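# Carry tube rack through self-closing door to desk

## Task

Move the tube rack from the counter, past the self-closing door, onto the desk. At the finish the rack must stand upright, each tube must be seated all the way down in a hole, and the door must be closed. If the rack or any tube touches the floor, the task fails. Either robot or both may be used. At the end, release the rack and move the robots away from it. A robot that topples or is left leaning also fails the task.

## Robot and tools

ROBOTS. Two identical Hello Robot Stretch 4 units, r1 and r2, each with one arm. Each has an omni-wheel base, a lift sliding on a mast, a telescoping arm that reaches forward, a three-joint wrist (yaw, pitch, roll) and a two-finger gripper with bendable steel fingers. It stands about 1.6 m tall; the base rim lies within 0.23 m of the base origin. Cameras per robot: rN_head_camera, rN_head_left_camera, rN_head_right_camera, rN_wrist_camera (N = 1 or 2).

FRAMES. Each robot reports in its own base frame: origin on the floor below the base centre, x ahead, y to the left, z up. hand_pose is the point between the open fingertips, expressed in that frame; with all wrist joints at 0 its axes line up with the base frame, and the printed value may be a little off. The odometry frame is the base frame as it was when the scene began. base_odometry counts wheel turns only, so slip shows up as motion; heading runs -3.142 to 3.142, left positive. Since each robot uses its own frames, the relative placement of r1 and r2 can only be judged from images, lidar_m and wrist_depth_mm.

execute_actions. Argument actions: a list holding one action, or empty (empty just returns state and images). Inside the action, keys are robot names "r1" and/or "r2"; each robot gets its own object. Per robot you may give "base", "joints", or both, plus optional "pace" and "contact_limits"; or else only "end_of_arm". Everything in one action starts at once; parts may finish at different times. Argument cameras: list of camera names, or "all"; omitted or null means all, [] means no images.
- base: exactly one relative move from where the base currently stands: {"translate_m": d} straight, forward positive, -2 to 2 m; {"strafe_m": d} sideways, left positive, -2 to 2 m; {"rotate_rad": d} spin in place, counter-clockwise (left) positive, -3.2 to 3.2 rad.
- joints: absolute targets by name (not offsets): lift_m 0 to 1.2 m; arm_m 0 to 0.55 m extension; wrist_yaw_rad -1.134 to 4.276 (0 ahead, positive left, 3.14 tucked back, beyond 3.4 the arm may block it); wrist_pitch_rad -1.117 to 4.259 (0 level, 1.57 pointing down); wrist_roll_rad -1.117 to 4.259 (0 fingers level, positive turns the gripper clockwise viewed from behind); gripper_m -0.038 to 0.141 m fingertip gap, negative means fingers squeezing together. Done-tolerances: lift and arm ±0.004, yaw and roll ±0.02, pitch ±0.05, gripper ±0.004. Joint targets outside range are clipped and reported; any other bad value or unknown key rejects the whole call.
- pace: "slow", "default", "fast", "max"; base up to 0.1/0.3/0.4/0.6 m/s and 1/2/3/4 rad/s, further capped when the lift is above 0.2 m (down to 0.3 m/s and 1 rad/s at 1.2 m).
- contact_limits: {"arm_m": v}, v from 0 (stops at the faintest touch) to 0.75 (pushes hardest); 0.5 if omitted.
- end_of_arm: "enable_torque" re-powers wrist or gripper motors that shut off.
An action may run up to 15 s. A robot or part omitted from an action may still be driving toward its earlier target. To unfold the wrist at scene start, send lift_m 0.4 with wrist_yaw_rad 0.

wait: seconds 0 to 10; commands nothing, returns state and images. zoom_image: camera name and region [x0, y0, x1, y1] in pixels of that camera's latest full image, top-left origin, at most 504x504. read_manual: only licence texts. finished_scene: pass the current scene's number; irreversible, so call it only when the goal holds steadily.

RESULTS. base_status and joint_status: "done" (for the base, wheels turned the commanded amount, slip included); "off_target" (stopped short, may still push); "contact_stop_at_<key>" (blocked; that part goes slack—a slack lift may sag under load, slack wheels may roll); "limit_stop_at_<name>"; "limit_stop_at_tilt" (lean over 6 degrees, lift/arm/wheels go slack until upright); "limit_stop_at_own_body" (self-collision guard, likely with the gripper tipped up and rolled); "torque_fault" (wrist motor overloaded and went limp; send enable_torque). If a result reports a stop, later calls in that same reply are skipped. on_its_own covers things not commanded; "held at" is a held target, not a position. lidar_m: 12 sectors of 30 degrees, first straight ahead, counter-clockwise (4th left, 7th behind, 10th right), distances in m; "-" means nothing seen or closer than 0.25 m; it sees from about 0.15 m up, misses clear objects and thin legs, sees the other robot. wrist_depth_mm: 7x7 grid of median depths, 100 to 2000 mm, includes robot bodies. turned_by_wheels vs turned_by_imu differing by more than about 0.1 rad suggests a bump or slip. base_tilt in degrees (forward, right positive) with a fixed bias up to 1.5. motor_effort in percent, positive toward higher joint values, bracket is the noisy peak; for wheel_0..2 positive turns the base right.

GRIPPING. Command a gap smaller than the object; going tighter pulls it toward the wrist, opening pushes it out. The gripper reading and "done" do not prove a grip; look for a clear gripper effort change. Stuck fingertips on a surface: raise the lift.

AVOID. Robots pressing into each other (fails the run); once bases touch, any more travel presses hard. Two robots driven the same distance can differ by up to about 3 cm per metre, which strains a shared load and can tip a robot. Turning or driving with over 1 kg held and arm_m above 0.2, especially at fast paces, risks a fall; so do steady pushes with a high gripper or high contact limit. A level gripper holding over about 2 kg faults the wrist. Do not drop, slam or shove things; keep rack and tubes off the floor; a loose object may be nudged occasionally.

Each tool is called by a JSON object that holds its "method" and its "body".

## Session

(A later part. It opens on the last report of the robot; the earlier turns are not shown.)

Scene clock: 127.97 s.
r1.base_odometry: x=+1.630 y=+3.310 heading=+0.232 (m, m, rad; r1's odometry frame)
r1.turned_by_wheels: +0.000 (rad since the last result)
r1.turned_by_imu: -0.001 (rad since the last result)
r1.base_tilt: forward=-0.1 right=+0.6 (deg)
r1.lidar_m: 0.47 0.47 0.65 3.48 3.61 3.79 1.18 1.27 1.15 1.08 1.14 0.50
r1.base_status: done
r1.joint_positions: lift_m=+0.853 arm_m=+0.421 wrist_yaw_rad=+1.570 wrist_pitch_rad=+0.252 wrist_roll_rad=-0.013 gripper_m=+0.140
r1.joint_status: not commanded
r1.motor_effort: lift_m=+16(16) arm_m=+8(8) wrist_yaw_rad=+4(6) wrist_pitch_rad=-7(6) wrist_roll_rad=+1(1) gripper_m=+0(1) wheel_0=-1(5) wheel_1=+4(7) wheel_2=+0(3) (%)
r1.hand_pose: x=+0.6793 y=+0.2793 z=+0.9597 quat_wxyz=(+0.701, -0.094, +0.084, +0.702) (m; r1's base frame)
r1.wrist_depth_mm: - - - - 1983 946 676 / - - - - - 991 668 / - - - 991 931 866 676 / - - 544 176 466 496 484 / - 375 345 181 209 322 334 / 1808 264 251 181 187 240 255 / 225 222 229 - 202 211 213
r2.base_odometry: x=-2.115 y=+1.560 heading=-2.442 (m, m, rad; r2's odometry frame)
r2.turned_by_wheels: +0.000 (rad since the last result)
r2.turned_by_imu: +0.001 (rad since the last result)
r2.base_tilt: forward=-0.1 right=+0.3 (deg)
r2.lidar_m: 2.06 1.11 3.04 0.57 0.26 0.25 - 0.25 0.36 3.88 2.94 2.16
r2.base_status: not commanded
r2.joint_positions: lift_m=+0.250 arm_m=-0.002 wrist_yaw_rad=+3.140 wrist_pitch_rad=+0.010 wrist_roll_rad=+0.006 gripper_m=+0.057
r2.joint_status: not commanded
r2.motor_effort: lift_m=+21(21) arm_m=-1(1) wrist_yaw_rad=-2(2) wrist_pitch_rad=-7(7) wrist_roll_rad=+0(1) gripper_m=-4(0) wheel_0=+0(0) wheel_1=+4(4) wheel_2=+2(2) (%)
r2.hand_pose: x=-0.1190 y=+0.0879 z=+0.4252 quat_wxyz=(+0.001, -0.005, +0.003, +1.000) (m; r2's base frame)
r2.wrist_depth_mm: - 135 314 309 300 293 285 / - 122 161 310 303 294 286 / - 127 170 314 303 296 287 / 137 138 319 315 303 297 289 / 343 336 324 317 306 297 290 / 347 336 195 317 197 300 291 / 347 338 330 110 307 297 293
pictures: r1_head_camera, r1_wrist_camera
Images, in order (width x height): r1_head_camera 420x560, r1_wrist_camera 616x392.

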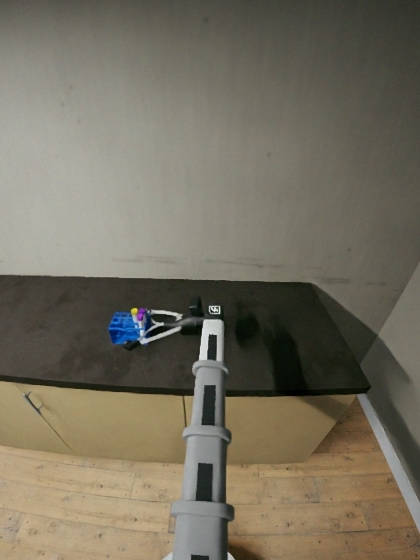

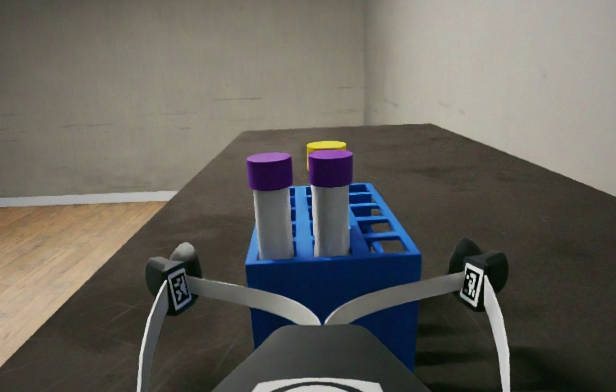

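{"method": "execute_actions", "body": {"actions": [{"r1":{"base":{"strafe_m":0.015},"pace":"slow"}}], "cameras": []}}

{"method": "execute_actions", "body": {"actions": [{"r1":{"joints":{"gripper_m":0.03},"pace":"slow"}}], "cameras": []}}

{"method": "execute_actions", "body": {"actions": [{"r1":{"joints":{"lift_m":0.89},"pace":"slow"}}], "cameras": ["r1_head_camera","r1_wrist_camera"]}}

Scene clock: 130.33 s.
r1.base_odometry: x=+1.626 y=+3.324 heading=+0.232 (m, m, rad; r1's odometry frame)
r1.turned_by_wheels: +0.000 (rad since the last result)
r1.turned_by_imu: -0.001 (rad since the last result)
r1.base_tilt: forward=-0.1 right=+0.6 (deg)
r1.lidar_m: 0.46 0.48 0.65 3.47 3.59 3.76 1.18 1.27 1.15 1.08 0.72 0.50
r1.base_status: done
r1.joint_positions: lift_m=+0.853 arm_m=+0.421 wrist_yaw_rad=+1.570 wrist_pitch_rad=+0.252 wrist_roll_rad=-0.013 gripper_m=+0.140
r1.joint_status: not commanded
r1.motor_effort: lift_m=+16(16) arm_m=+8(8) wrist_yaw_rad=+4(5) wrist_pitch_rad=-8(8) wrist_roll_rad=+1(0) gripper_m=+1(1) wheel_0=-1(6) wheel_1=+4(7) wheel_2=+0(2) (%)
r1.hand_pose: x=+0.6793 y=+0.2793 z=+0.9597 quat_wxyz=(+0.701, -0.094, +0.084, +0.702) (m; r1's base frame)
r1.wrist_depth_mm: - - - - 1921 946 676 / - - - - - 976 668 / - - - 976 931 842 683 / - - 539 177 469 500 484 / - 377 347 180 209 319 332 / 1863 266 251 181 187 240 256 / 226 220 230 - 201 213 213
r2.base_odometry: x=-2.115 y=+1.560 heading=-2.442 (m, m, rad; r2's odometry frame)
r2.turned_by_wheels: +0.000 (rad since the last result)
r2.turned_by_imu: +0.001 (rad since the last result)
r2.base_tilt: forward=-0.3 right=+0.3 (deg)
r2.lidar_m: 2.05 1.10 3.04 0.54 0.26 0.25 - 0.25 0.36 3.89 2.94 2.15
r2.base_status: not commanded
r2.joint_positions: lift_m=+0.250 arm_m=-0.002 wrist_yaw_rad=+3.140 wrist_pitch_rad=+0.010 wrist_roll_rad=+0.006 gripper_m=+0.057
r2.joint_status: not commanded
r2.motor_effort: lift_m=+21(21) arm_m=-1(0) wrist_yaw_rad=-2(3) wrist_pitch_rad=-7(6) wrist_roll_rad=-1(0) gripper_m=-3(3) wheel_0=+0(1) wheel_1=+4(4) wheel_2=+2(2) (%)
r2.hand_pose: x=-0.1190 y=+0.0879 z=+0.4252 quat_wxyz=(+0.001, -0.005, +0.003, +1.000) (m; r2's base frame)
r2.wrist_depth_mm: - 135 314 309 301 293 285 / - 122 161 314 300 293 287 / - 127 170 312 301 293 287 / 138 138 319 314 303 296 289 / 342 334 325 315 304 297 290 / 343 338 195 315 198 296 293 / 345 336 330 110 306 297 293
pictures: none
No camera images: the call's "cameras" was empty. Leave "cameras" out to get every camera's image.

Scene clock: 135.07 s.
r1.base_odometry: x=+1.626 y=+3.324 heading=+0.232 (m, m, rad; r1's odometry frame)
r1.turned_by_wheels: +0.000 (rad since the last result)
r1.turned_by_imu: -0.002 (rad since the last result)
r1.base_tilt: forward=-0.2 right=+0.6 (deg)
r1.lidar_m: 0.47 0.48 0.64 3.45 3.59 3.79 1.20 1.27 1.16 1.09 0.73 0.49
r1.base_status: not commanded
r1.joint_positions: lift_m=+0.853 arm_m=+0.421 wrist_yaw_rad=+1.570 wrist_pitch_rad=+0.253 wrist_roll_rad=-0.013 gripper_m=+0.031
r1.joint_status: all done
r1.motor_effort: lift_m=+16(16) arm_m=+8(8) wrist_yaw_rad=+5(5) wrist_pitch_rad=-10(10) wrist_roll_rad=+0(0) gripper_m=-25(26) wheel_0=-1(1) wheel_1=+4(4) wheel_2=+0(0) (%)
r1.hand_pose: x=+0.6793 y=+0.2792 z=+0.9594 quat_wxyz=(+0.701, -0.094, +0.085, +0.702) (m; r1's base frame)
r1.wrist_depth_mm: - - - - 1983 960 676 / - - - - - 976 668 / - - - 931 904 866 676 / - - 500 173 469 488 477 / - 377 345 175 195 340 332 / 1708 266 185 179 180 180 254 / 224 221 224 - 198 211 211
r2.base_odometry: x=-2.115 y=+1.560 heading=-2.442 (m, m, rad; r2's odometry frame)
r2.turned_by_wheels: +0.000 (rad since the last result)
r2.turned_by_imu: +0.002 (rad since the last result)
r2.base_tilt: forward=-0.3 right=+0.3 (deg)
r2.lidar_m: 2.06 1.11 3.05 0.52 0.27 0.25 - 0.25 0.36 3.88 2.96 2.16
r2.base_status: not commanded
r2.joint_positions: lift_m=+0.250 arm_m=-0.002 wrist_yaw_rad=+3.140 wrist_pitch_rad=+0.010 wrist_roll_rad=+0.006 gripper_m=+0.057
r2.joint_status: not commanded
r2.motor_effort: lift_m=+21(20) arm_m=+0(1) wrist_yaw_rad=-1(1) wrist_pitch_rad=-7(7) wrist_roll_rad=-1(1) gripper_m=-4(4) wheel_0=+0(0) wheel_1=+4(4) wheel_2=+2(2) (%)
r2.hand_pose: x=-0.1190 y=+0.0879 z=+0.4252 quat_wxyz=(+0.001, -0.005, +0.003, +1.000) (m; r2's base frame)
r2.wrist_depth_mm: - 135 317 307 301 293 286 / - 122 161 312 301 293 286 / - 127 170 312 303 294 287 / 137 138 319 314 306 296 289 / 343 336 325 314 303 297 289 / 347 338 194 317 197 298 291 / 349 336 330 110 307 297 291
pictures: none
No camera images: the call's "cameras" was empty. Leave "cameras" out to get every camera's image.

Scene clock: 136.20 s.
r1.base_odometry: x=+1.626 y=+3.324 heading=+0.232 (m, m, rad; r1's odometry frame)
r1.turned_by_wheels: +0.000 (rad since the last result)
r1.turned_by_imu: +0.000 (rad since the last result)
r1.base_tilt: forward=-0.2 right=+0.7 (deg)
r1.lidar_m: 0.46 0.49 0.63 3.47 3.58 3.75 1.21 1.27 1.17 1.11 0.72 0.50
r1.base_status: not commanded
r1.joint_positions: lift_m=+0.890 arm_m=+0.421 wrist_yaw_rad=+1.570 wrist_pitch_rad=+0.253 wrist_roll_rad=-0.013 gripper_m=+0.031
r1.joint_status: all done
r1.motor_effort: lift_m=+27(29) arm_m=+8(8) wrist_yaw_rad=+5(3) wrist_pitch_rad=-13(12) wrist_roll_rad=-1(0) gripper_m=-27(25) wheel_0=-1(1) wheel_1=+4(4) wheel_2=+0(0) (%)
r1.hand_pose: x=+0.6793 y=+0.2792 z=+0.9954 quat_wxyz=(+0.701, -0.094, +0.085, +0.702) (m; r1's base frame)
r1.wrist_depth_mm: - - - - 1921 960 676 / - - - - - 991 676 / - - - 1160 1138 917 676 / - - 603 173 569 603 615 / - - 424 176 195 415 410 / 1983 327 186 179 180 180 314 / 1464 272 276 - 221 258 255
r2.base_odometry: x=-2.115 y=+1.560 heading=-2.442 (m, m, rad; r2's odometry frame)
r2.turned_by_wheels: +0.000 (rad since the last result)
r2.turned_by_imu: +0.000 (rad since the last result)
r2.base_tilt: forward=-0.2 right=+0.4 (deg)
r2.lidar_m: 2.06 1.10 3.05 0.54 0.25 0.25 - 0.25 0.35 3.89 2.90 2.17
r2.base_status: not commanded
r2.joint_positions: lift_m=+0.250 arm_m=-0.002 wrist_yaw_rad=+3.140 wrist_pitch_rad=+0.010 wrist_roll_rad=+0.006 gripper_m=+0.057
r2.joint_status: not commanded
r2.motor_effort: lift_m=+21(20) arm_m=-1(1) wrist_yaw_rad=-2(0) wrist_pitch_rad=-7(7) wrist_roll_rad=-1(1) gripper_m=-5(6) wheel_0=+0(0) wheel_1=+4(4) wheel_2=+3(2) (%)
r2.hand_pose: x=-0.1190 y=+0.0879 z=+0.4252 quat_wxyz=(+0.001, -0.005, +0.003, +1.000) (m; r2's base frame)
r2.wrist_depth_mm: - 136 315 310 301 293 286 / - 122 162 310 301 293 286 / - 127 171 314 303 296 287 / 138 138 322 315 304 298 289 / 343 336 325 315 303 297 290 / 345 340 194 315 198 298 290 / 345 336 332 110 307 297 294
pictures: r1_head_camera, r1_wrist_camera
Images, in order (width x height): r1_head_camera 420x560, r1_wrist_camera 616x392.

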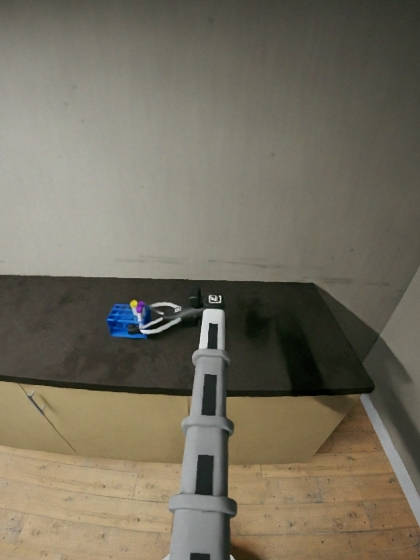

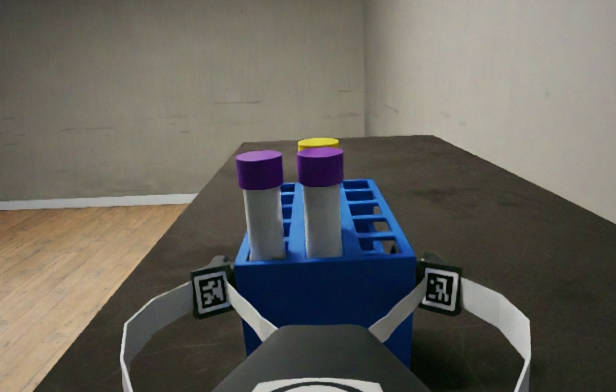

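{"method": "execute_actions", "body": {"actions": [{"r1":{"joints":{"lift_m":0.95},"pace":"slow"}}], "cameras": []}}

{"method": "execute_actions", "body": {"actions": [{"r1":{"base":{"translate_m":-0.55},"joints":{"arm_m":0.1},"pace":"slow"}}], "cameras": []}}

{"method": "execute_actions", "body": {"actions": [{"r1":{"base":{"strafe_m":0.7},"joints":{"wrist_yaw_rad":0.8},"pace":"slow"}}], "cameras": []}}

{"method": "execute_actions", "body": {"actions": [{"r1":{"joints":{"wrist_yaw_rad":0.0,"arm_m":0.0},"pace":"slow"}}], "cameras": ["r1_head_camera","r1_wrist_camera","r1_head_left_camera"]}}

Scene clock: 140.17 s.
r1.base_odometry: x=+1.626 y=+3.324 heading=+0.232 (m, m, rad; r1's odometry frame)
r1.turned_by_wheels: +0.000 (rad since the last result)
r1.turned_by_imu: -0.002 (rad since the last result)
r1.base_tilt: forward=-0.1 right=+0.6 (deg)
r1.lidar_m: 0.45 0.47 0.64 3.46 3.57 3.77 1.19 1.26 1.17 1.10 0.74 0.50
r1.base_status: not commanded
r1.joint_positions: lift_m=+0.950 arm_m=+0.421 wrist_yaw_rad=+1.570 wrist_pitch_rad=+0.253 wrist_roll_rad=-0.013 gripper_m=+0.031
r1.joint_status: all done
r1.motor_effort: lift_m=+27(29) arm_m=+8(8) wrist_yaw_rad=+3(4) wrist_pitch_rad=-12(11) wrist_roll_rad=+0(2) gripper_m=-27(24) wheel_0=-1(1) wheel_1=+4(4) wheel_2=+0(0) (%)
r1.hand_pose: x=+0.6793 y=+0.2792 z=+1.0554 quat_wxyz=(+0.701, -0.094, +0.085, +0.702) (m; r1's base frame)
r1.wrist_depth_mm: - - - - 1983 960 668 / - - - - - 991 668 / - - - - 1863 991 676 / - - - 173 759 788 683 / - - 554 175 195 549 539 / - 1921 186 179 181 180 407 / 1618 364 357 - 259 340 340
r2.base_odometry: x=-2.115 y=+1.560 heading=-2.442 (m, m, rad; r2's odometry frame)
r2.turned_by_wheels: +0.000 (rad since the last result)
r2.turned_by_imu: +0.001 (rad since the last result)
r2.base_tilt: forward=-0.4 right=+0.2 (deg)
r2.lidar_m: 2.06 1.11 3.05 0.55 0.25 0.25 - 0.25 0.34 3.89 2.94 2.15
r2.base_status: not commanded
r2.joint_positions: lift_m=+0.250 arm_m=-0.002 wrist_yaw_rad=+3.140 wrist_pitch_rad=+0.010 wrist_roll_rad=+0.006 gripper_m=+0.057
r2.joint_status: not commanded
r2.motor_effort: lift_m=+21(21) arm_m=-1(1) wrist_yaw_rad=+3(2) wrist_pitch_rad=-7(7) wrist_roll_rad=+0(1) gripper_m=-7(7) wheel_0=-1(0) wheel_1=+4(4) wheel_2=+2(2) (%)
r2.hand_pose: x=-0.1190 y=+0.0879 z=+0.4252 quat_wxyz=(+0.001, -0.005, +0.003, +1.000) (m; r2's base frame)
r2.wrist_depth_mm: - 135 317 309 300 291 286 / - 122 161 310 303 294 287 / - 127 170 314 301 294 286 / 138 137 319 315 304 294 289 / 343 336 327 315 304 297 290 / 345 338 195 317 198 298 291 / 349 336 327 110 307 296 291
pictures: none
No camera images: the call's "cameras" was empty. Leave "cameras" out to get every camera's image.

Scene clock: 146.97 s.
r1.base_odometry: x=+1.091 y=+3.198 heading=+0.232 (m, m, rad; r1's odometry frame)
r1.turned_by_wheels: +0.000 (rad since the last result)
r1.turned_by_imu: -0.001 (rad since the last result)
r1.base_tilt: forward=-0.1 right=+0.7 (deg)
r1.lidar_m: 0.99 0.39 0.45 3.46 3.55 3.21 0.67 0.63 1.07 1.11 1.16 1.07
r1.base_status: done
r1.joint_positions: lift_m=+0.950 arm_m=+0.101 wrist_yaw_rad=+1.570 wrist_pitch_rad=+0.253 wrist_roll_rad=-0.013 gripper_m=+0.031
r1.joint_status: all done
r1.motor_effort: lift_m=+27(27) arm_m=-8(7) wrist_yaw_rad=+3(5) wrist_pitch_rad=-10(11) wrist_roll_rad=-1(0) gripper_m=-26(25) wheel_0=-2(5) wheel_1=-3(6) wheel_2=+2(5) (%)
r1.hand_pose: x=+0.3600 y=+0.2792 z=+1.0554 quat_wxyz=(+0.701, -0.094, +0.085, +0.702) (m; r1's base frame)
r1.wrist_depth_mm: - - - - - - 1921 / - - - - - - 1921 / - - - - - - 1863 / - - - 173 - - 1008 / - - - 176 196 - 1025 / - 1921 186 179 180 180 1008 / 1661 1708 1618 - 842 1537 1025
r2.base_odometry: x=-2.115 y=+1.560 heading=-2.442 (m, m, rad; r2's odometry frame)
r2.turned_by_wheels: +0.000 (rad since the last result)
r2.turned_by_imu: +0.003 (rad since the last result)
r2.base_tilt: forward=-0.3 right=+0.2 (deg)
r2.lidar_m: 2.06 1.10 3.07 0.54 0.25 0.25 - 0.25 0.35 3.88 2.95 2.15
r2.base_status: not commanded
r2.joint_positions: lift_m=+0.250 arm_m=-0.002 wrist_yaw_rad=+3.140 wrist_pitch_rad=+0.010 wrist_roll_rad=+0.006 gripper_m=+0.057
r2.joint_status: not commanded
r2.motor_effort: lift_m=+21(20) arm_m=-1(1) wrist_yaw_rad=-2(3) wrist_pitch_rad=-7(7) wrist_roll_rad=+0(1) gripper_m=-4(3) wheel_0=+0(0) wheel_1=+4(4) wheel_2=+2(2) (%)
r2.hand_pose: x=-0.1190 y=+0.0879 z=+0.4252 quat_wxyz=(+0.001, -0.005, +0.003, +1.000) (m; r2's base frame)
r2.wrist_depth_mm: - 135 315 312 300 293 283 / - 122 161 312 303 294 286 / - 127 170 314 303 294 289 / 138 138 320 314 304 296 290 / 345 332 324 315 303 298 289 / 345 340 193 317 197 297 290 / 345 334 330 110 307 297 291
pictures: none
No camera images: the call's "cameras" was empty. Leave "cameras" out to get every camera's image.

Scene clock: 155.10 s.
r1.base_odometry: x=+0.930 y=+3.879 heading=+0.232 (m, m, rad; r1's odometry frame)
r1.turned_by_wheels: +0.000 (rad since the last result)
r1.turned_by_imu: -0.004 (rad since the last result)
r1.base_tilt: forward=-0.1 right=+0.6 (deg)
r1.lidar_m: 0.52 0.53 2.30 2.75 2.84 3.20 3.11 1.35 1.06 1.81 1.49 1.05
r1.base_status: done
r1.joint_positions: lift_m=+0.950 arm_m=+0.101 wrist_yaw_rad=+0.800 wrist_pitch_rad=+0.253 wrist_roll_rad=-0.013 gripper_m=+0.031
r1.joint_status: all done
r1.motor_effort: lift_m=+27(27) arm_m=-8(8) wrist_yaw_rad=+2(2) wrist_pitch_rad=-9(10) wrist_roll_rad=+1(0) gripper_m=-24(26) wheel_0=-2(6) wheel_1=+2(7) wheel_2=+0(1) (%)
r1.hand_pose: x=+0.5295 y=+0.1395 z=+1.0554 quat_wxyz=(+0.913, -0.055, +0.114, +0.387) (m; r1's base frame)
r1.wrist_depth_mm: - - - 1708 1430 1160 1025 / - - - 1808 1464 1205 1060 / - - - 1618 1499 1229 1060 / - - - 171 768 788 778 / - - - 175 195 661 580 / - 1921 186 179 180 180 597 / 1661 1618 1618 - 492 723 615
r2.base_odometry: x=-2.115 y=+1.560 heading=-2.442 (m, m, rad; r2's odometry frame)
r2.turned_by_wheels: +0.000 (rad since the last result)
r2.turned_by_imu: +0.003 (rad since the last result)
r2.base_tilt: forward=-0.2 right=+0.3 (deg)
r2.lidar_m: 2.07 1.09 3.04 0.56 0.26 0.25 - 0.25 0.36 3.87 2.94 2.16
r2.base_status: not commanded
r2.joint_positions: lift_m=+0.250 arm_m=-0.002 wrist_yaw_rad=+3.140 wrist_pitch_rad=+0.010 wrist_roll_rad=+0.006 gripper_m=+0.057
r2.joint_status: not commanded
r2.motor_effort: lift_m=+21(21) arm_m=-1(1) wrist_yaw_rad=+0(1) wrist_pitch_rad=-8(7) wrist_roll_rad=+0(0) gripper_m=-3(5) wheel_0=+0(0) wheel_1=+4(4) wheel_2=+2(2) (%)
r2.hand_pose: x=-0.1190 y=+0.0879 z=+0.4252 quat_wxyz=(+0.001, -0.005, +0.003, +1.000) (m; r2's base frame)
r2.wrist_depth_mm: - 135 314 310 300 291 285 / - 122 161 310 301 294 287 / - 127 170 310 304 294 289 / 137 138 320 315 304 297 290 / 343 334 327 315 303 296 290 / 345 336 195 315 198 297 291 / 345 336 325 110 307 298 294
pictures: none
No camera images: the call's "cameras" was empty. Leave "cameras" out to get every camera's image.

Scene clock: 157.37 s.
r1.base_odometry: x=+0.930 y=+3.879 heading=+0.232 (m, m, rad; r1's odometry frame)
r1.turned_by_wheels: +0.000 (rad since the last result)
r1.turned_by_imu: -0.001 (rad since the last result)
r1.base_tilt: forward=-0.2 right=+0.7 (deg)
r1.lidar_m: 0.42 1.01 2.29 2.75 2.86 3.20 3.10 1.35 1.08 1.81 1.49 1.04
r1.base_status: not commanded
r1.joint_positions: lift_m=+0.950 arm_m=+0.002 wrist_yaw_rad=+0.000 wrist_pitch_rad=+0.253 wrist_roll_rad=-0.013 gripper_m=+0.031
r1.joint_status: all done
r1.motor_effort: lift_m=+27(27) arm_m=-8(9) wrist_yaw_rad=+4(2) wrist_pitch_rad=-12(12) wrist_roll_rad=+1(0) gripper_m=-24(25) wheel_0=-2(2) wheel_1=+2(2) wheel_2=+0(0) (%)
r1.hand_pose: x=+0.4520 y=-0.0873 z=+1.0554 quat_wxyz=(+0.992, -0.007, +0.126, +0.001) (m; r1's base frame)
r1.wrist_depth_mm: 1308 1308 1308 1336 1308 1308 1336 / 1366 1366 1366 1366 1336 1336 1366 / 1430 1430 1397 1397 1397 1366 1397 / 1499 891 809 172 809 842 831 / 866 854 831 175 194 866 866 / 1661 878 187 179 180 180 931 / 1618 946 946 - 564 960 976
r2.base_odometry: x=-2.115 y=+1.560 heading=-2.442 (m, m, rad; r2's odometry frame)
r2.turned_by_wheels: +0.000 (rad since the last result)
r2.turned_by_imu: +0.001 (rad since the last result)
r2.base_tilt: forward=-0.2 right=+0.4 (deg)
r2.lidar_m: 2.06 1.10 3.02 0.54 0.25 0.25 - 0.25 0.36 3.88 2.94 2.14
r2.base_status: not commanded
r2.joint_positions: lift_m=+0.250 arm_m=-0.002 wrist_yaw_rad=+3.140 wrist_pitch_rad=+0.010 wrist_roll_rad=+0.006 gripper_m=+0.057
r2.joint_status: not commanded
r2.motor_effort: lift_m=+20(21) arm_m=-1(1) wrist_yaw_rad=-2(1) wrist_pitch_rad=-7(7) wrist_roll_rad=+0(0) gripper_m=-5(4) wheel_0=+0(0) wheel_1=+4(4) wheel_2=+2(2) (%)
r2.hand_pose: x=-0.1190 y=+0.0879 z=+0.4252 quat_wxyz=(+0.001, -0.005, +0.003, +1.000) (m; r2's base frame)
r2.wrist_depth_mm: - 135 315 309 303 293 286 / - 122 161 310 301 293 287 / - 127 171 314 304 294 289 / 138 137 319 315 306 296 289 / 340 334 325 315 303 297 287 / 343 336 195 317 198 300 291 / 345 336 329 110 307 297 291
pictures: r1_head_camera, r1_head_left_camera, r1_wrist_camera
Images, in order (width x height): r1_head_camera 420x560, r1_head_left_camera 420x672, r1_wrist_camera 616x392.

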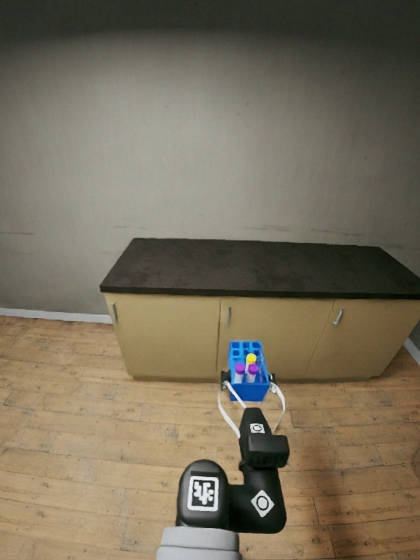

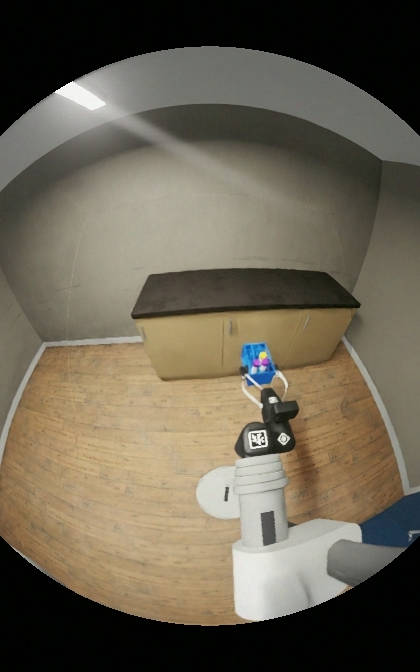

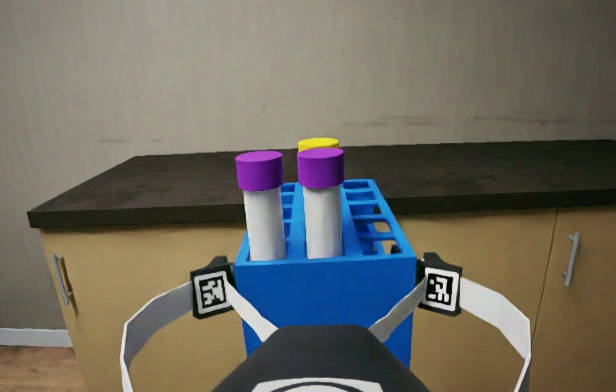

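{"method": "execute_actions", "body": {"actions": [{"r1":{"base":{"translate_m":-1.83}}}], "cameras": []}}

{"method": "execute_actions", "body": {"actions": [{"r1":{"base":{"strafe_m":-0.466}}}], "cameras": []}}

{"method": "execute_actions", "body": {"actions": [{"r1":{"base":{"rotate_rad":-1.544},"pace":"slow"}}], "cameras": ["r1_head_camera","r1_head_left_camera","r1_head_right_camera"]}}

Scene clock: 167.13 s.
r1.base_odometry: x=-0.851 y=+3.459 heading=+0.232 (m, m, rad; r1's odometry frame)
r1.turned_by_wheels: +0.000 (rad since the last result)
r1.turned_by_imu: +0.002 (rad since the last result)
r1.base_tilt: forward=-0.2 right=+0.7 (deg)
r1.lidar_m: 0.42 3.57 2.85 2.72 1.83 1.29 1.24 1.27 1.78 1.82 1.20 1.34
r1.base_status: done
r1.joint_positions: lift_m=+0.950 arm_m=+0.002 wrist_yaw_rad=+0.000 wrist_pitch_rad=+0.253 wrist_roll_rad=-0.013 gripper_m=+0.031
r1.joint_status: not commanded
r1.motor_effort: lift_m=+26(27) arm_m=-8(8) wrist_yaw_rad=+3(3) wrist_pitch_rad=-10(10) wrist_roll_rad=+0(1) gripper_m=-24(24) wheel_0=+0(6) wheel_1=-1(7) wheel_2=+0(9) (%)
r1.hand_pose: x=+0.4520 y=-0.0874 z=+1.0555 quat_wxyz=(+0.992, -0.007, +0.126, +0.001) (m; r1's base frame)
r1.wrist_depth_mm: - - - - - - - / - - - - - - - / - - - - - - - / - - - 173 - - - / - - - 176 195 - - / - 1921 186 179 181 180 1863 / 1618 1576 1661 - 842 1537 1537
r2.base_odometry: x=-2.115 y=+1.560 heading=-2.442 (m, m, rad; r2's odometry frame)
r2.turned_by_wheels: +0.000 (rad since the last result)
r2.turned_by_imu: +0.004 (rad since the last result)
r2.base_tilt: forward=-0.1 right=+0.4 (deg)
r2.lidar_m: 2.06 1.10 3.05 0.53 0.25 0.25 - 0.25 0.36 3.88 1.05 2.17
r2.base_status: not commanded
r2.joint_positions: lift_m=+0.250 arm_m=-0.002 wrist_yaw_rad=+3.140 wrist_pitch_rad=+0.010 wrist_roll_rad=+0.006 gripper_m=+0.057
r2.joint_status: not commanded
r2.motor_effort: lift_m=+20(20) arm_m=-1(1) wrist_yaw_rad=-2(4) wrist_pitch_rad=-7(8) wrist_roll_rad=+0(0) gripper_m=-2(5) wheel_0=-1(0) wheel_1=+4(4) wheel_2=+2(2) (%)
r2.hand_pose: x=-0.1190 y=+0.0879 z=+0.4252 quat_wxyz=(+0.001, -0.005, +0.003, +1.000) (m; r2's base frame)
r2.wrist_depth_mm: - 135 314 309 301 293 285 / - 122 161 312 303 293 287 / - 126 170 310 304 296 287 / 138 138 317 314 306 296 289 / 343 334 324 314 304 297 291 / 345 338 195 317 197 297 293 / 345 336 329 110 307 298 291
pictures: none
No camera images: the call's "cameras" was empty. Leave "cameras" out to get every camera's image.

Scene clock: 170.00 s.
r1.base_odometry: x=-0.744 y=+3.006 heading=+0.232 (m, m, rad; r1's odometry frame)
r1.turned_by_wheels: +0.000 (rad since the last result)
r1.turned_by_imu: -0.002 (rad since the last result)
r1.base_tilt: forward=-0.2 right=+0.6 (deg)
r1.lidar_m: 0.44 2.92 3.32 3.19 1.82 1.24 1.21 1.27 1.42 1.37 0.91 0.86
r1.base_status: done
r1.joint_positions: lift_m=+0.950 arm_m=+0.002 wrist_yaw_rad=+0.000 wrist_pitch_rad=+0.253 wrist_roll_rad=-0.013 gripper_m=+0.031
r1.joint_status: not commanded
r1.motor_effort: lift_m=+26(26) arm_m=-8(8) wrist_yaw_rad=+5(3) wrist_pitch_rad=-11(12) wrist_roll_rad=+0(0) gripper_m=-24(25) wheel_0=+0(8) wheel_1=-1(10) wheel_2=+0(2) (%)
r1.hand_pose: x=+0.4520 y=-0.0874 z=+1.0555 quat_wxyz=(+0.992, -0.007, +0.126, +0.001) (m; r1's base frame)
r1.wrist_depth_mm: - - - - - 778 759 / - - - - - 820 676 / - - - - - 854 683 / - - - 172 - 878 750 / - - - 176 195 931 788 / - 1921 186 179 180 179 820 / 1618 1576 1618 - 609 1008 788
r2.base_odometry: x=-2.115 y=+1.560 heading=-2.442 (m, m, rad; r2's odometry frame)
r2.turned_by_wheels: +0.000 (rad since the last result)
r2.turned_by_imu: +0.001 (rad since the last result)
r2.base_tilt: forward=-0.2 right=+0.3 (deg)
r2.lidar_m: 2.05 1.09 3.05 0.57 0.25 0.25 - 0.25 0.36 3.89 0.60 0.78
r2.base_status: not commanded
r2.joint_positions: lift_m=+0.250 arm_m=-0.002 wrist_yaw_rad=+3.140 wrist_pitch_rad=+0.010 wrist_roll_rad=+0.006 gripper_m=+0.057
r2.joint_status: not commanded
r2.motor_effort: lift_m=+21(21) arm_m=-1(1) wrist_yaw_rad=-2(5) wrist_pitch_rad=-7(7) wrist_roll_rad=-1(1) gripper_m=-3(7) wheel_0=+0(0) wheel_1=+4(4) wheel_2=+2(2) (%)
r2.hand_pose: x=-0.1190 y=+0.0879 z=+0.4252 quat_wxyz=(+0.001, -0.005, +0.003, +1.000) (m; r2's base frame)
r2.wrist_depth_mm: - 135 314 307 301 291 283 / - 122 161 310 303 293 287 / - 127 170 312 303 293 287 / 138 138 320 315 306 296 289 / 342 334 325 317 303 297 290 / 345 336 195 317 198 298 291 / 347 338 330 110 306 297 291
pictures: none
No camera images: the call's "cameras" was empty. Leave "cameras" out to get every camera's image.

Scene clock: 172.83 s.
r1.base_odometry: x=-0.744 y=+3.006 heading=-1.312 (m, m, rad; r1's odometry frame)
r1.turned_by_wheels: -1.543 (rad since the last result)
r1.turned_by_imu: -1.530 (rad since the last result)
r1.base_tilt: forward=-0.1 right=+0.7 (deg)
r1.lidar_m: 0.41 0.90 0.86 2.81 2.94 3.29 3.25 1.77 1.29 1.21 1.26 1.43
r1.base_status: done
r1.joint_positions: lift_m=+0.950 arm_m=+0.002 wrist_yaw_rad=+0.000 wrist_pitch_rad=+0.253 wrist_roll_rad=-0.013 gripper_m=+0.031
r1.joint_status: not commanded
r1.motor_effort: lift_m=+26(26) arm_m=-8(8) wrist_yaw_rad=+5(4) wrist_pitch_rad=-12(12) wrist_roll_rad=+0(2) gripper_m=-25(25) wheel_0=+2(5) wheel_1=+3(6) wheel_2=+2(10) (%)
r1.hand_pose: x=+0.4520 y=-0.0874 z=+1.0555 quat_wxyz=(+0.992, -0.007, +0.126, +0.001) (m; r1's base frame)
r1.wrist_depth_mm: - - - 1060 1060 1025 1025 / - - - 1098 1098 1098 1042 / - - - 1138 1118 1160 1118 / - - - 173 1182 1205 1160 / - - - 176 195 1255 1281 / 1430 1863 186 179 181 180 1281 / 1366 1618 1708 - 778 1308 1366
r2.base_odometry: x=-2.115 y=+1.560 heading=-2.442 (m, m, rad; r2's odometry frame)
r2.turned_by_wheels: +0.000 (rad since the last result)
r2.turned_by_imu: +0.001 (rad since the last result)
r2.base_tilt: forward=-0.3 right=+0.3 (deg)
r2.lidar_m: 0.90 1.09 3.05 0.55 0.25 0.25 - 0.25 0.37 3.88 0.90 0.86
r2.base_status: not commanded
r2.joint_positions: lift_m=+0.250 arm_m=-0.002 wrist_yaw_rad=+3.140 wrist_pitch_rad=+0.010 wrist_roll_rad=+0.006 gripper_m=+0.057
r2.joint_status: not commanded
r2.motor_effort: lift_m=+21(20) arm_m=-1(1) wrist_yaw_rad=-3(0) wrist_pitch_rad=-7(7) wrist_roll_rad=+0(0) gripper_m=-6(0) wheel_0=+0(0) wheel_1=+4(4) wheel_2=+2(2) (%)
r2.hand_pose: x=-0.1190 y=+0.0879 z=+0.4252 quat_wxyz=(+0.001, -0.005, +0.003, +1.000) (m; r2's base frame)
r2.wrist_depth_mm: - 135 315 309 300 293 286 / - 122 162 310 301 293 286 / - 127 171 312 306 293 289 / 137 137 317 312 304 297 289 / 342 338 325 315 303 298 290 / 345 338 195 315 198 300 291 / 347 332 329 110 309 297 294
pictures: r1_head_camera, r1_head_left_camera, r1_head_right_camera
Images, in order (width x height): r1_head_camera 420x560, r1_head_left_camera 420x672, r1_head_right_camera 420x672.

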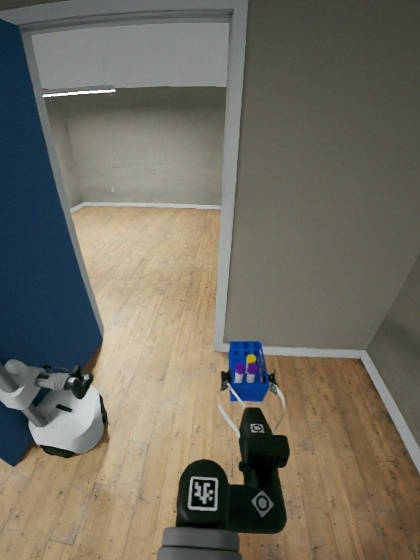

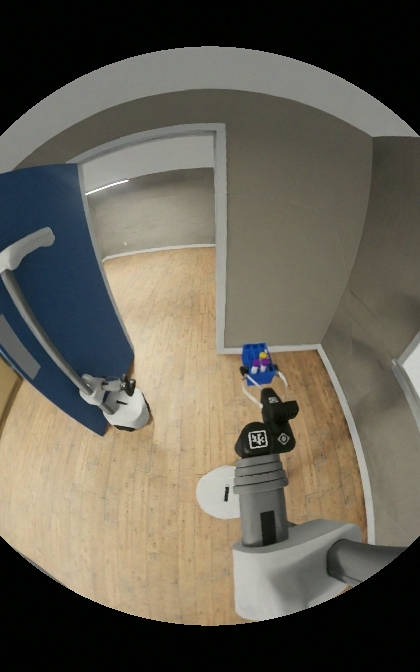

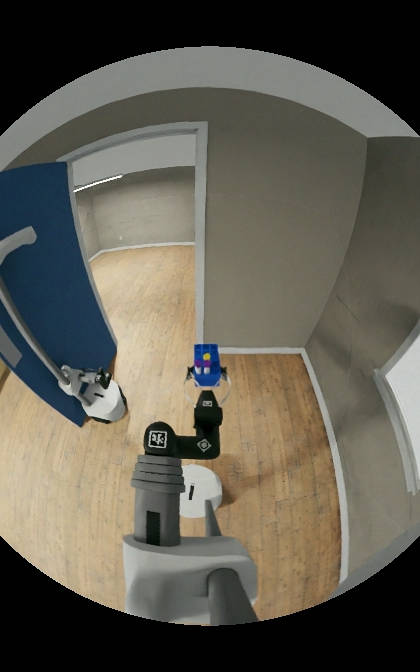

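{"method": "execute_actions", "body": {"actions": [{"r1":{"base":{"strafe_m":0.22},"pace":"slow"}}], "cameras": []}}

{"method": "execute_actions", "body": {"actions": [{"r1":{"base":{"translate_m":0.35},"pace":"slow"}}], "cameras": ["r1_head_camera","r1_head_left_camera","r1_head_right_camera"]}}

Scene clock: 181.43 s.
r1.base_odometry: x=-0.531 y=+3.062 heading=-1.312 (m, m, rad; r1's odometry frame)
r1.turned_by_wheels: +0.000 (rad since the last result)
r1.turned_by_imu: -0.003 (rad since the last result)
r1.base_tilt: forward=-0.2 right=+0.6 (deg)
r1.lidar_m: 0.43 0.71 0.71 2.61 2.74 3.31 3.22 2.07 1.51 1.44 1.51 1.43
r1.base_status: done
r1.joint_positions: lift_m=+0.950 arm_m=+0.002 wrist_yaw_rad=+0.000 wrist_pitch_rad=+0.253 wrist_roll_rad=-0.013 gripper_m=+0.031
r1.joint_status: not commanded
r1.motor_effort: lift_m=+26(26) arm_m=-8(8) wrist_yaw_rad=+3(3) wrist_pitch_rad=-11(11) wrist_roll_rad=+0(0) gripper_m=-24(25) wheel_0=-1(5) wheel_1=+1(6) wheel_2=+0(2) (%)
r1.hand_pose: x=+0.4520 y=-0.0874 z=+1.0555 quat_wxyz=(+0.992, -0.007, +0.126, +0.001) (m; r1's base frame)
r1.wrist_depth_mm: 1229 - - - 1060 1060 1025 / 1205 - - - 1098 1098 1078 / 1160 - - - 1138 1138 1118 / 1160 - - 172 1182 1205 1205 / 1160 - - 175 195 1255 1229 / 1160 1430 186 179 180 180 1308 / 1118 1499 1661 - 788 1397 1366
r2.base_odometry: x=-2.115 y=+1.560 heading=-2.442 (m, m, rad; r2's odometry frame)
r2.turned_by_wheels: +0.000 (rad since the last result)
r2.turned_by_imu: +0.003 (rad since the last result)
r2.base_tilt: forward=-0.1 right=+0.4 (deg)
r2.lidar_m: 0.68 1.09 3.03 0.56 0.26 0.25 - 0.25 0.34 3.88 0.71 0.68
r2.base_status: not commanded
r2.joint_positions: lift_m=+0.250 arm_m=-0.002 wrist_yaw_rad=+3.140 wrist_pitch_rad=+0.010 wrist_roll_rad=+0.006 gripper_m=+0.057
r2.joint_status: not commanded
r2.motor_effort: lift_m=+21(21) arm_m=-1(1) wrist_yaw_rad=-4(2) wrist_pitch_rad=-7(8) wrist_roll_rad=+0(0) gripper_m=+0(4) wheel_0=+0(0) wheel_1=+4(4) wheel_2=+2(2) (%)
r2.hand_pose: x=-0.1190 y=+0.0879 z=+0.4252 quat_wxyz=(+0.001, -0.005, +0.003, +1.000) (m; r2's base frame)
r2.wrist_depth_mm: - 135 317 310 303 293 285 / - 122 161 310 301 294 287 / - 127 170 312 304 294 287 / 138 138 319 314 304 297 289 / 342 334 324 315 304 297 290 / 343 336 195 315 198 297 290 / 349 336 330 110 307 297 293
pictures: none
No camera images: the call's "cameras" was empty. Leave "cameras" out to get every camera's image.

Scene clock: 186.20 s.
r1.base_odometry: x=-0.442 y=+2.724 heading=-1.312 (m, m, rad; r1's odometry frame)
r1.turned_by_wheels: +0.000 (rad since the last result)
r1.turned_by_imu: -0.003 (rad since the last result)
r1.base_tilt: forward=-0.2 right=+0.7 (deg)
r1.lidar_m: 0.42 0.67 0.49 0.61 2.72 3.65 3.60 2.09 1.49 1.44 1.46 1.04
r1.base_status: done
r1.joint_positions: lift_m=+0.950 arm_m=+0.002 wrist_yaw_rad=+0.000 wrist_pitch_rad=+0.253 wrist_roll_rad=-0.013 gripper_m=+0.031
r1.joint_status: not commanded
r1.motor_effort: lift_m=+26(26) arm_m=-8(8) wrist_yaw_rad=+4(4) wrist_pitch_rad=-13(11) wrist_roll_rad=+0(0) gripper_m=-26(26) wheel_0=+1(5) wheel_1=+3(3) wheel_2=-4(4) (%)
r1.hand_pose: x=+0.4520 y=-0.0874 z=+1.0555 quat_wxyz=(+0.992, -0.007, +0.126, +0.001) (m; r1's base frame)
r1.wrist_depth_mm: - - - - 750 741 723 / - - - - 778 778 750 / - - - - 820 798 798 / - - - 172 831 842 831 / - - - 175 196 878 866 / 1921 1921 187 179 181 180 917 / 1138 1576 1661 - 574 976 946
r2.base_odometry: x=-2.115 y=+1.560 heading=-2.442 (m, m, rad; r2's odometry frame)
r2.turned_by_wheels: +0.000 (rad since the last result)
r2.turned_by_imu: +0.002 (rad since the last result)
r2.base_tilt: forward=-0.2 right=+0.3 (deg)
r2.lidar_m: 0.57 0.69 3.06 0.55 0.25 0.25 - 0.25 0.37 3.88 0.62 0.49
r2.base_status: not commanded
r2.joint_positions: lift_m=+0.250 arm_m=-0.002 wrist_yaw_rad=+3.140 wrist_pitch_rad=+0.010 wrist_roll_rad=+0.006 gripper_m=+0.057
r2.joint_status: not commanded
r2.motor_effort: lift_m=+21(21) arm_m=-1(1) wrist_yaw_rad=-2(1) wrist_pitch_rad=-7(8) wrist_roll_rad=+0(0) gripper_m=-6(2) wheel_0=+0(0) wheel_1=+4(4) wheel_2=+2(2) (%)
r2.hand_pose: x=-0.1190 y=+0.0879 z=+0.4252 quat_wxyz=(+0.001, -0.005, +0.003, +1.000) (m; r2's base frame)
r2.wrist_depth_mm: - 136 315 310 301 291 286 / - 122 161 310 303 293 287 / - 127 170 312 304 294 287 / 138 138 319 312 304 296 289 / 342 334 324 315 304 297 290 / 343 336 195 315 198 298 291 / 347 334 329 110 307 297 293
pictures: r1_head_camera, r1_head_left_camera, r1_head_right_camera
Images, in order (width x height): r1_head_camera 420x560, r1_head_left_camera 420x672, r1_head_right_camera 420x672.

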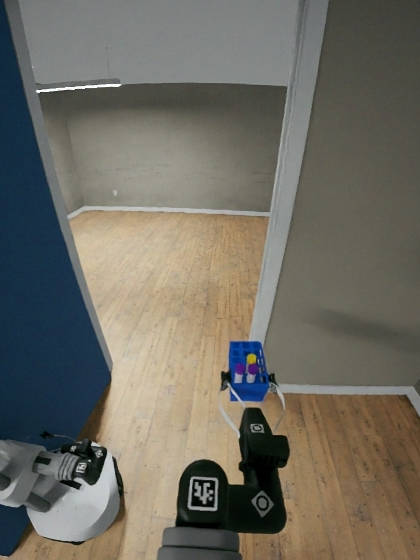

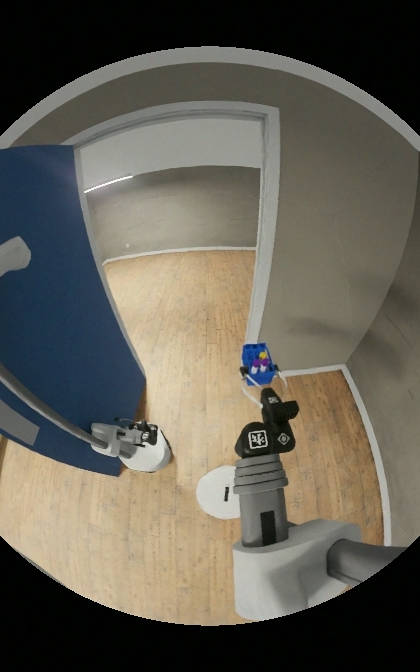

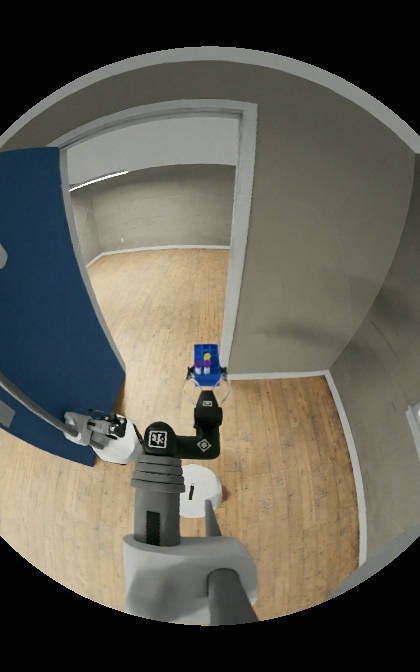

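{"method": "execute_actions", "body": {"actions": [{"r1":{"base":{"strafe_m":0.07},"pace":"slow"}}], "cameras": []}}

{"method": "execute_actions", "body": {"actions": [{"r1":{"base":{"translate_m":0.3},"pace":"slow"}}], "cameras": ["r1_head_camera","r1_head_left_camera","r1_head_right_camera"]}}

Scene clock: 190.67 s.
r1.base_odometry: x=-0.374 y=+2.742 heading=-1.311 (m, m, rad; r1's odometry frame)
r1.turned_by_wheels: +0.000 (rad since the last result)
r1.turned_by_imu: -0.002 (rad since the last result)
r1.base_tilt: forward=-0.2 right=+0.6 (deg)
r1.lidar_m: 0.42 0.51 0.43 0.59 2.65 3.67 3.60 2.18 1.58 1.50 1.47 1.07
r1.base_status: done
r1.joint_positions: lift_m=+0.950 arm_m=+0.002 wrist_yaw_rad=+0.000 wrist_pitch_rad=+0.253 wrist_roll_rad=-0.013 gripper_m=+0.031
r1.joint_status: not commanded
r1.motor_effort: lift_m=+26(26) arm_m=-8(8) wrist_yaw_rad=+4(4) wrist_pitch_rad=-10(12) wrist_roll_rad=-1(0) gripper_m=-25(26) wheel_0=-2(6) wheel_1=+2(8) wheel_2=+0(1) (%)
r1.hand_pose: x=+0.4520 y=-0.0874 z=+1.0555 quat_wxyz=(+0.992, -0.007, +0.126, +0.001) (m; r1's base frame)
r1.wrist_depth_mm: - - - - - 732 723 / - - - - - 768 768 / - - - - - 788 798 / - - - 172 831 820 831 / - - - 176 195 891 866 / 1060 1983 186 179 180 179 931 / 1008 1618 1618 - 574 976 960
r2.base_odometry: x=-2.115 y=+1.560 heading=-2.442 (m, m, rad; r2's odometry frame)
r2.turned_by_wheels: +0.000 (rad since the last result)
r2.turned_by_imu: +0.002 (rad since the last result)
r2.base_tilt: forward=-0.2 right=+0.3 (deg)
r2.lidar_m: 0.54 0.61 3.04 0.55 0.25 0.25 - 0.25 0.35 3.89 0.50 0.43
r2.base_status: not commanded
r2.joint_positions: lift_m=+0.250 arm_m=-0.002 wrist_yaw_rad=+3.140 wrist_pitch_rad=+0.010 wrist_roll_rad=+0.006 gripper_m=+0.057
r2.joint_status: not commanded
r2.motor_effort: lift_m=+21(20) arm_m=-1(1) wrist_yaw_rad=-2(1) wrist_pitch_rad=-8(7) wrist_roll_rad=+0(0) gripper_m=-6(6) wheel_0=+0(0) wheel_1=+4(4) wheel_2=+2(2) (%)
r2.hand_pose: x=-0.1190 y=+0.0879 z=+0.4252 quat_wxyz=(+0.001, -0.005, +0.003, +1.000) (m; r2's base frame)
r2.wrist_depth_mm: - 135 315 310 303 293 285 / - 122 161 312 303 293 287 / - 127 170 314 303 296 289 / 138 138 319 314 306 296 289 / 340 334 325 315 304 297 289 / 345 338 195 317 198 298 291 / 349 334 329 110 307 298 291
pictures: none
No camera images: the call's "cameras" was empty. Leave "cameras" out to get every camera's image.

Scene clock: 194.93 s.
r1.base_odometry: x=-0.297 y=+2.452 heading=-1.311 (m, m, rad; r1's odometry frame)
r1.turned_by_wheels: +0.000 (rad since the last result)
r1.turned_by_imu: -0.003 (rad since the last result)
r1.base_tilt: forward=-0.2 right=+0.6 (deg)
r1.lidar_m: 0.43 0.95 0.37 0.34 0.43 3.98 3.93 2.20 1.59 1.53 1.04 0.79
r1.base_status: done
r1.joint_positions: lift_m=+0.950 arm_m=+0.002 wrist_yaw_rad=+0.000 wrist_pitch_rad=+0.253 wrist_roll_rad=-0.013 gripper_m=+0.031
r1.joint_status: not commanded
r1.motor_effort: lift_m=+26(26) arm_m=-8(8) wrist_yaw_rad=+2(2) wrist_pitch_rad=-11(11) wrist_roll_rad=+0(2) gripper_m=-25(27) wheel_0=+2(4) wheel_1=+4(6) wheel_2=-4(6) (%)
r1.hand_pose: x=+0.4520 y=-0.0874 z=+1.0555 quat_wxyz=(+0.992, -0.007, +0.126, +0.001) (m; r1's base frame)
r1.wrist_depth_mm: - - - - - 477 462 / - - - - - 488 477 / - - - - - 508 504 / - - - 172 - 525 530 / - - - 175 195 554 549 / - 1921 186 178 181 180 580 / 1576 1618 1618 - 477 609 615
r2.base_odometry: x=-2.115 y=+1.560 heading=-2.442 (m, m, rad; r2's odometry frame)
r2.turned_by_wheels: +0.000 (rad since the last result)
r2.turned_by_imu: +0.002 (rad since the last result)
r2.base_tilt: forward=-0.2 right=+0.4 (deg)
r2.lidar_m: 0.34 0.46 3.05 0.54 0.25 0.25 - 0.25 0.35 3.89 2.94 0.35
r2.base_status: not commanded
r2.joint_positions: lift_m=+0.250 arm_m=-0.002 wrist_yaw_rad=+3.140 wrist_pitch_rad=+0.010 wrist_roll_rad=+0.006 gripper_m=+0.057
r2.joint_status: not commanded
r2.motor_effort: lift_m=+21(20) arm_m=-1(1) wrist_yaw_rad=-1(1) wrist_pitch_rad=-7(7) wrist_roll_rad=+0(1) gripper_m=-1(4) wheel_0=-1(0) wheel_1=+4(4) wheel_2=+3(2) (%)
r2.hand_pose: x=-0.1190 y=+0.0879 z=+0.4252 quat_wxyz=(+0.001, -0.005, +0.003, +1.000) (m; r2's base frame)
r2.wrist_depth_mm: - 135 315 309 301 293 283 / - 122 161 312 301 293 286 / - 127 170 315 303 296 289 / 137 138 319 314 303 296 289 / 340 336 325 315 304 296 289 / 345 336 195 315 197 297 290 / 347 338 330 110 309 297 293
pictures: r1_head_camera, r1_head_left_camera, r1_head_right_camera
Images, in order (width x height): r1_head_camera 420x560, r1_head_left_camera 420x672, r1_head_right_camera 420x672.

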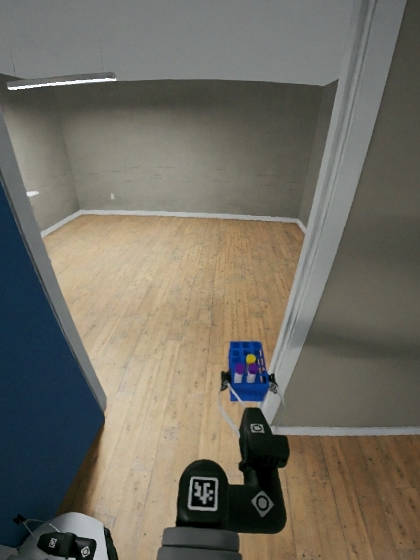

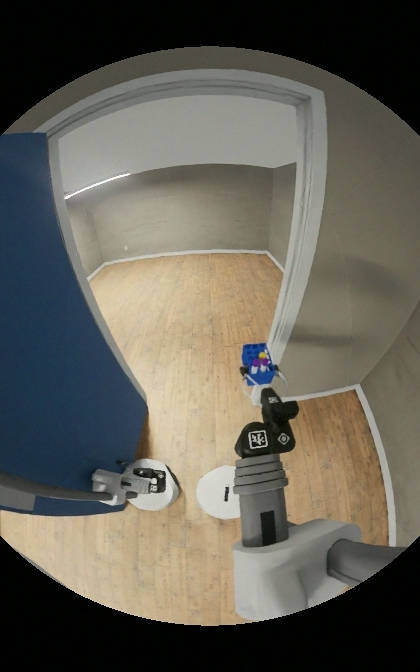

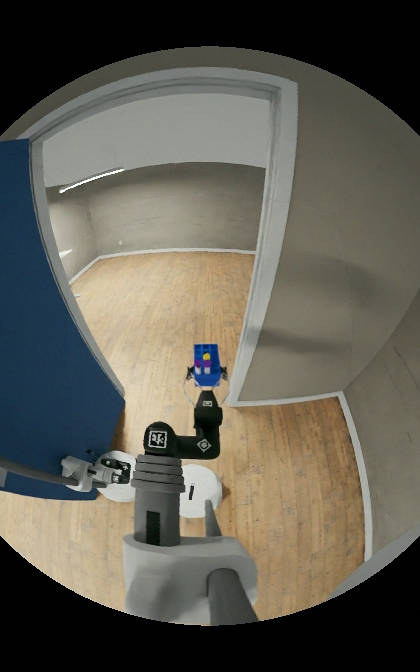

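{"method": "execute_actions", "body": {"actions": [{"r1":{"base":{"translate_m":0.25},"pace":"slow"}}], "cameras": ["r1_head_left_camera","r1_head_right_camera"]}}

Scene clock: 200.77 s.
r1.base_odometry: x=-0.233 y=+2.211 heading=-1.311 (m, m, rad; r1's odometry frame)
r1.turned_by_wheels: +0.000 (rad since the last result)
r1.turned_by_imu: -0.003 (rad since the last result)
r1.base_tilt: forward=-0.1 right=+0.6 (deg)
r1.lidar_m: 0.42 3.35 0.71 0.38 0.37 4.26 4.24 2.18 1.58 1.54 0.69 0.55
r1.base_status: done
r1.joint_positions: lift_m=+0.950 arm_m=+0.002 wrist_yaw_rad=+0.000 wrist_pitch_rad=+0.253 wrist_roll_rad=-0.013 gripper_m=+0.031
r1.joint_status: not commanded
r1.motor_effort: lift_m=+26(26) arm_m=-8(8) wrist_yaw_rad=+5(5) wrist_pitch_rad=-12(14) wrist_roll_rad=+1(1) gripper_m=-28(24) wheel_0=+3(5) wheel_1=+3(7) wheel_2=-2(6) (%)
r1.hand_pose: x=+0.4520 y=-0.0874 z=+1.0555 quat_wxyz=(+0.992, -0.007, +0.126, +0.001) (m; r1's base frame)
r1.wrist_depth_mm: - - - - - - 347 / - - - - - - 345 / - - - - - - 324 / - - - 172 - - 325 / - - - 175 195 - 334 / - 1983 186 179 180 180 336 / 1618 1618 1661 - 854 1537 353
r2.base_odometry: x=-2.115 y=+1.560 heading=-2.442 (m, m, rad; r2's odometry frame)
r2.turned_by_wheels: +0.000 (rad since the last result)
r2.turned_by_imu: +0.002 (rad since the last result)
r2.base_tilt: forward=-0.3 right=+0.5 (deg)
r2.lidar_m: 0.38 0.37 0.83 0.55 0.25 0.25 - 0.25 0.37 3.90 2.95 2.14
r2.base_status: not commanded
r2.joint_positions: lift_m=+0.250 arm_m=-0.002 wrist_yaw_rad=+3.140 wrist_pitch_rad=+0.010 wrist_roll_rad=+0.006 gripper_m=+0.057
r2.joint_status: not commanded
r2.motor_effort: lift_m=+21(21) arm_m=-1(0) wrist_yaw_rad=-3(3) wrist_pitch_rad=-7(7) wrist_roll_rad=+0(1) gripper_m=-4(3) wheel_0=+0(0) wheel_1=+4(4) wheel_2=+2(2) (%)
r2.hand_pose: x=-0.1190 y=+0.0879 z=+0.4252 quat_wxyz=(+0.001, -0.005, +0.003, +1.000) (m; r2's base frame)
r2.wrist_depth_mm: - 135 315 312 300 291 285 / - 122 161 312 301 294 285 / - 127 170 314 303 297 286 / 137 137 319 314 304 296 290 / 342 336 327 315 304 297 291 / 347 338 195 315 198 298 290 / 345 334 327 110 306 296 291
pictures: r1_head_left_camera, r1_head_right_camera
Images, in order (width x height): r1_head_left_camera 420x672, r1_head_right_camera 420x672.

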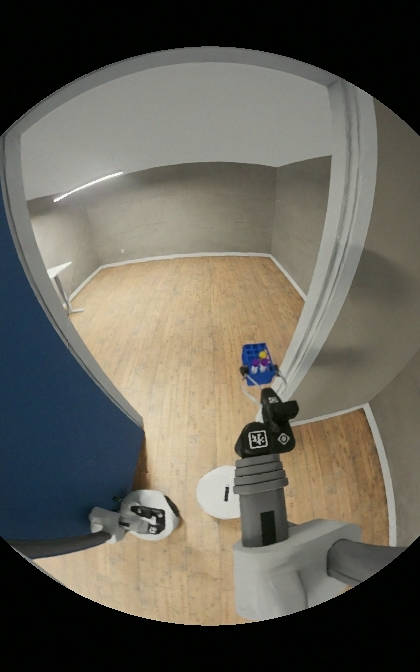

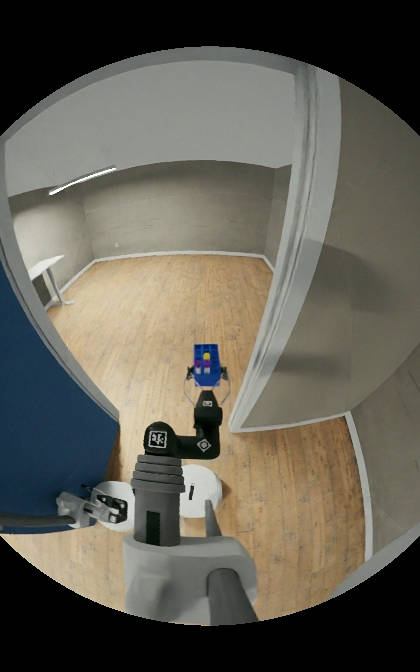

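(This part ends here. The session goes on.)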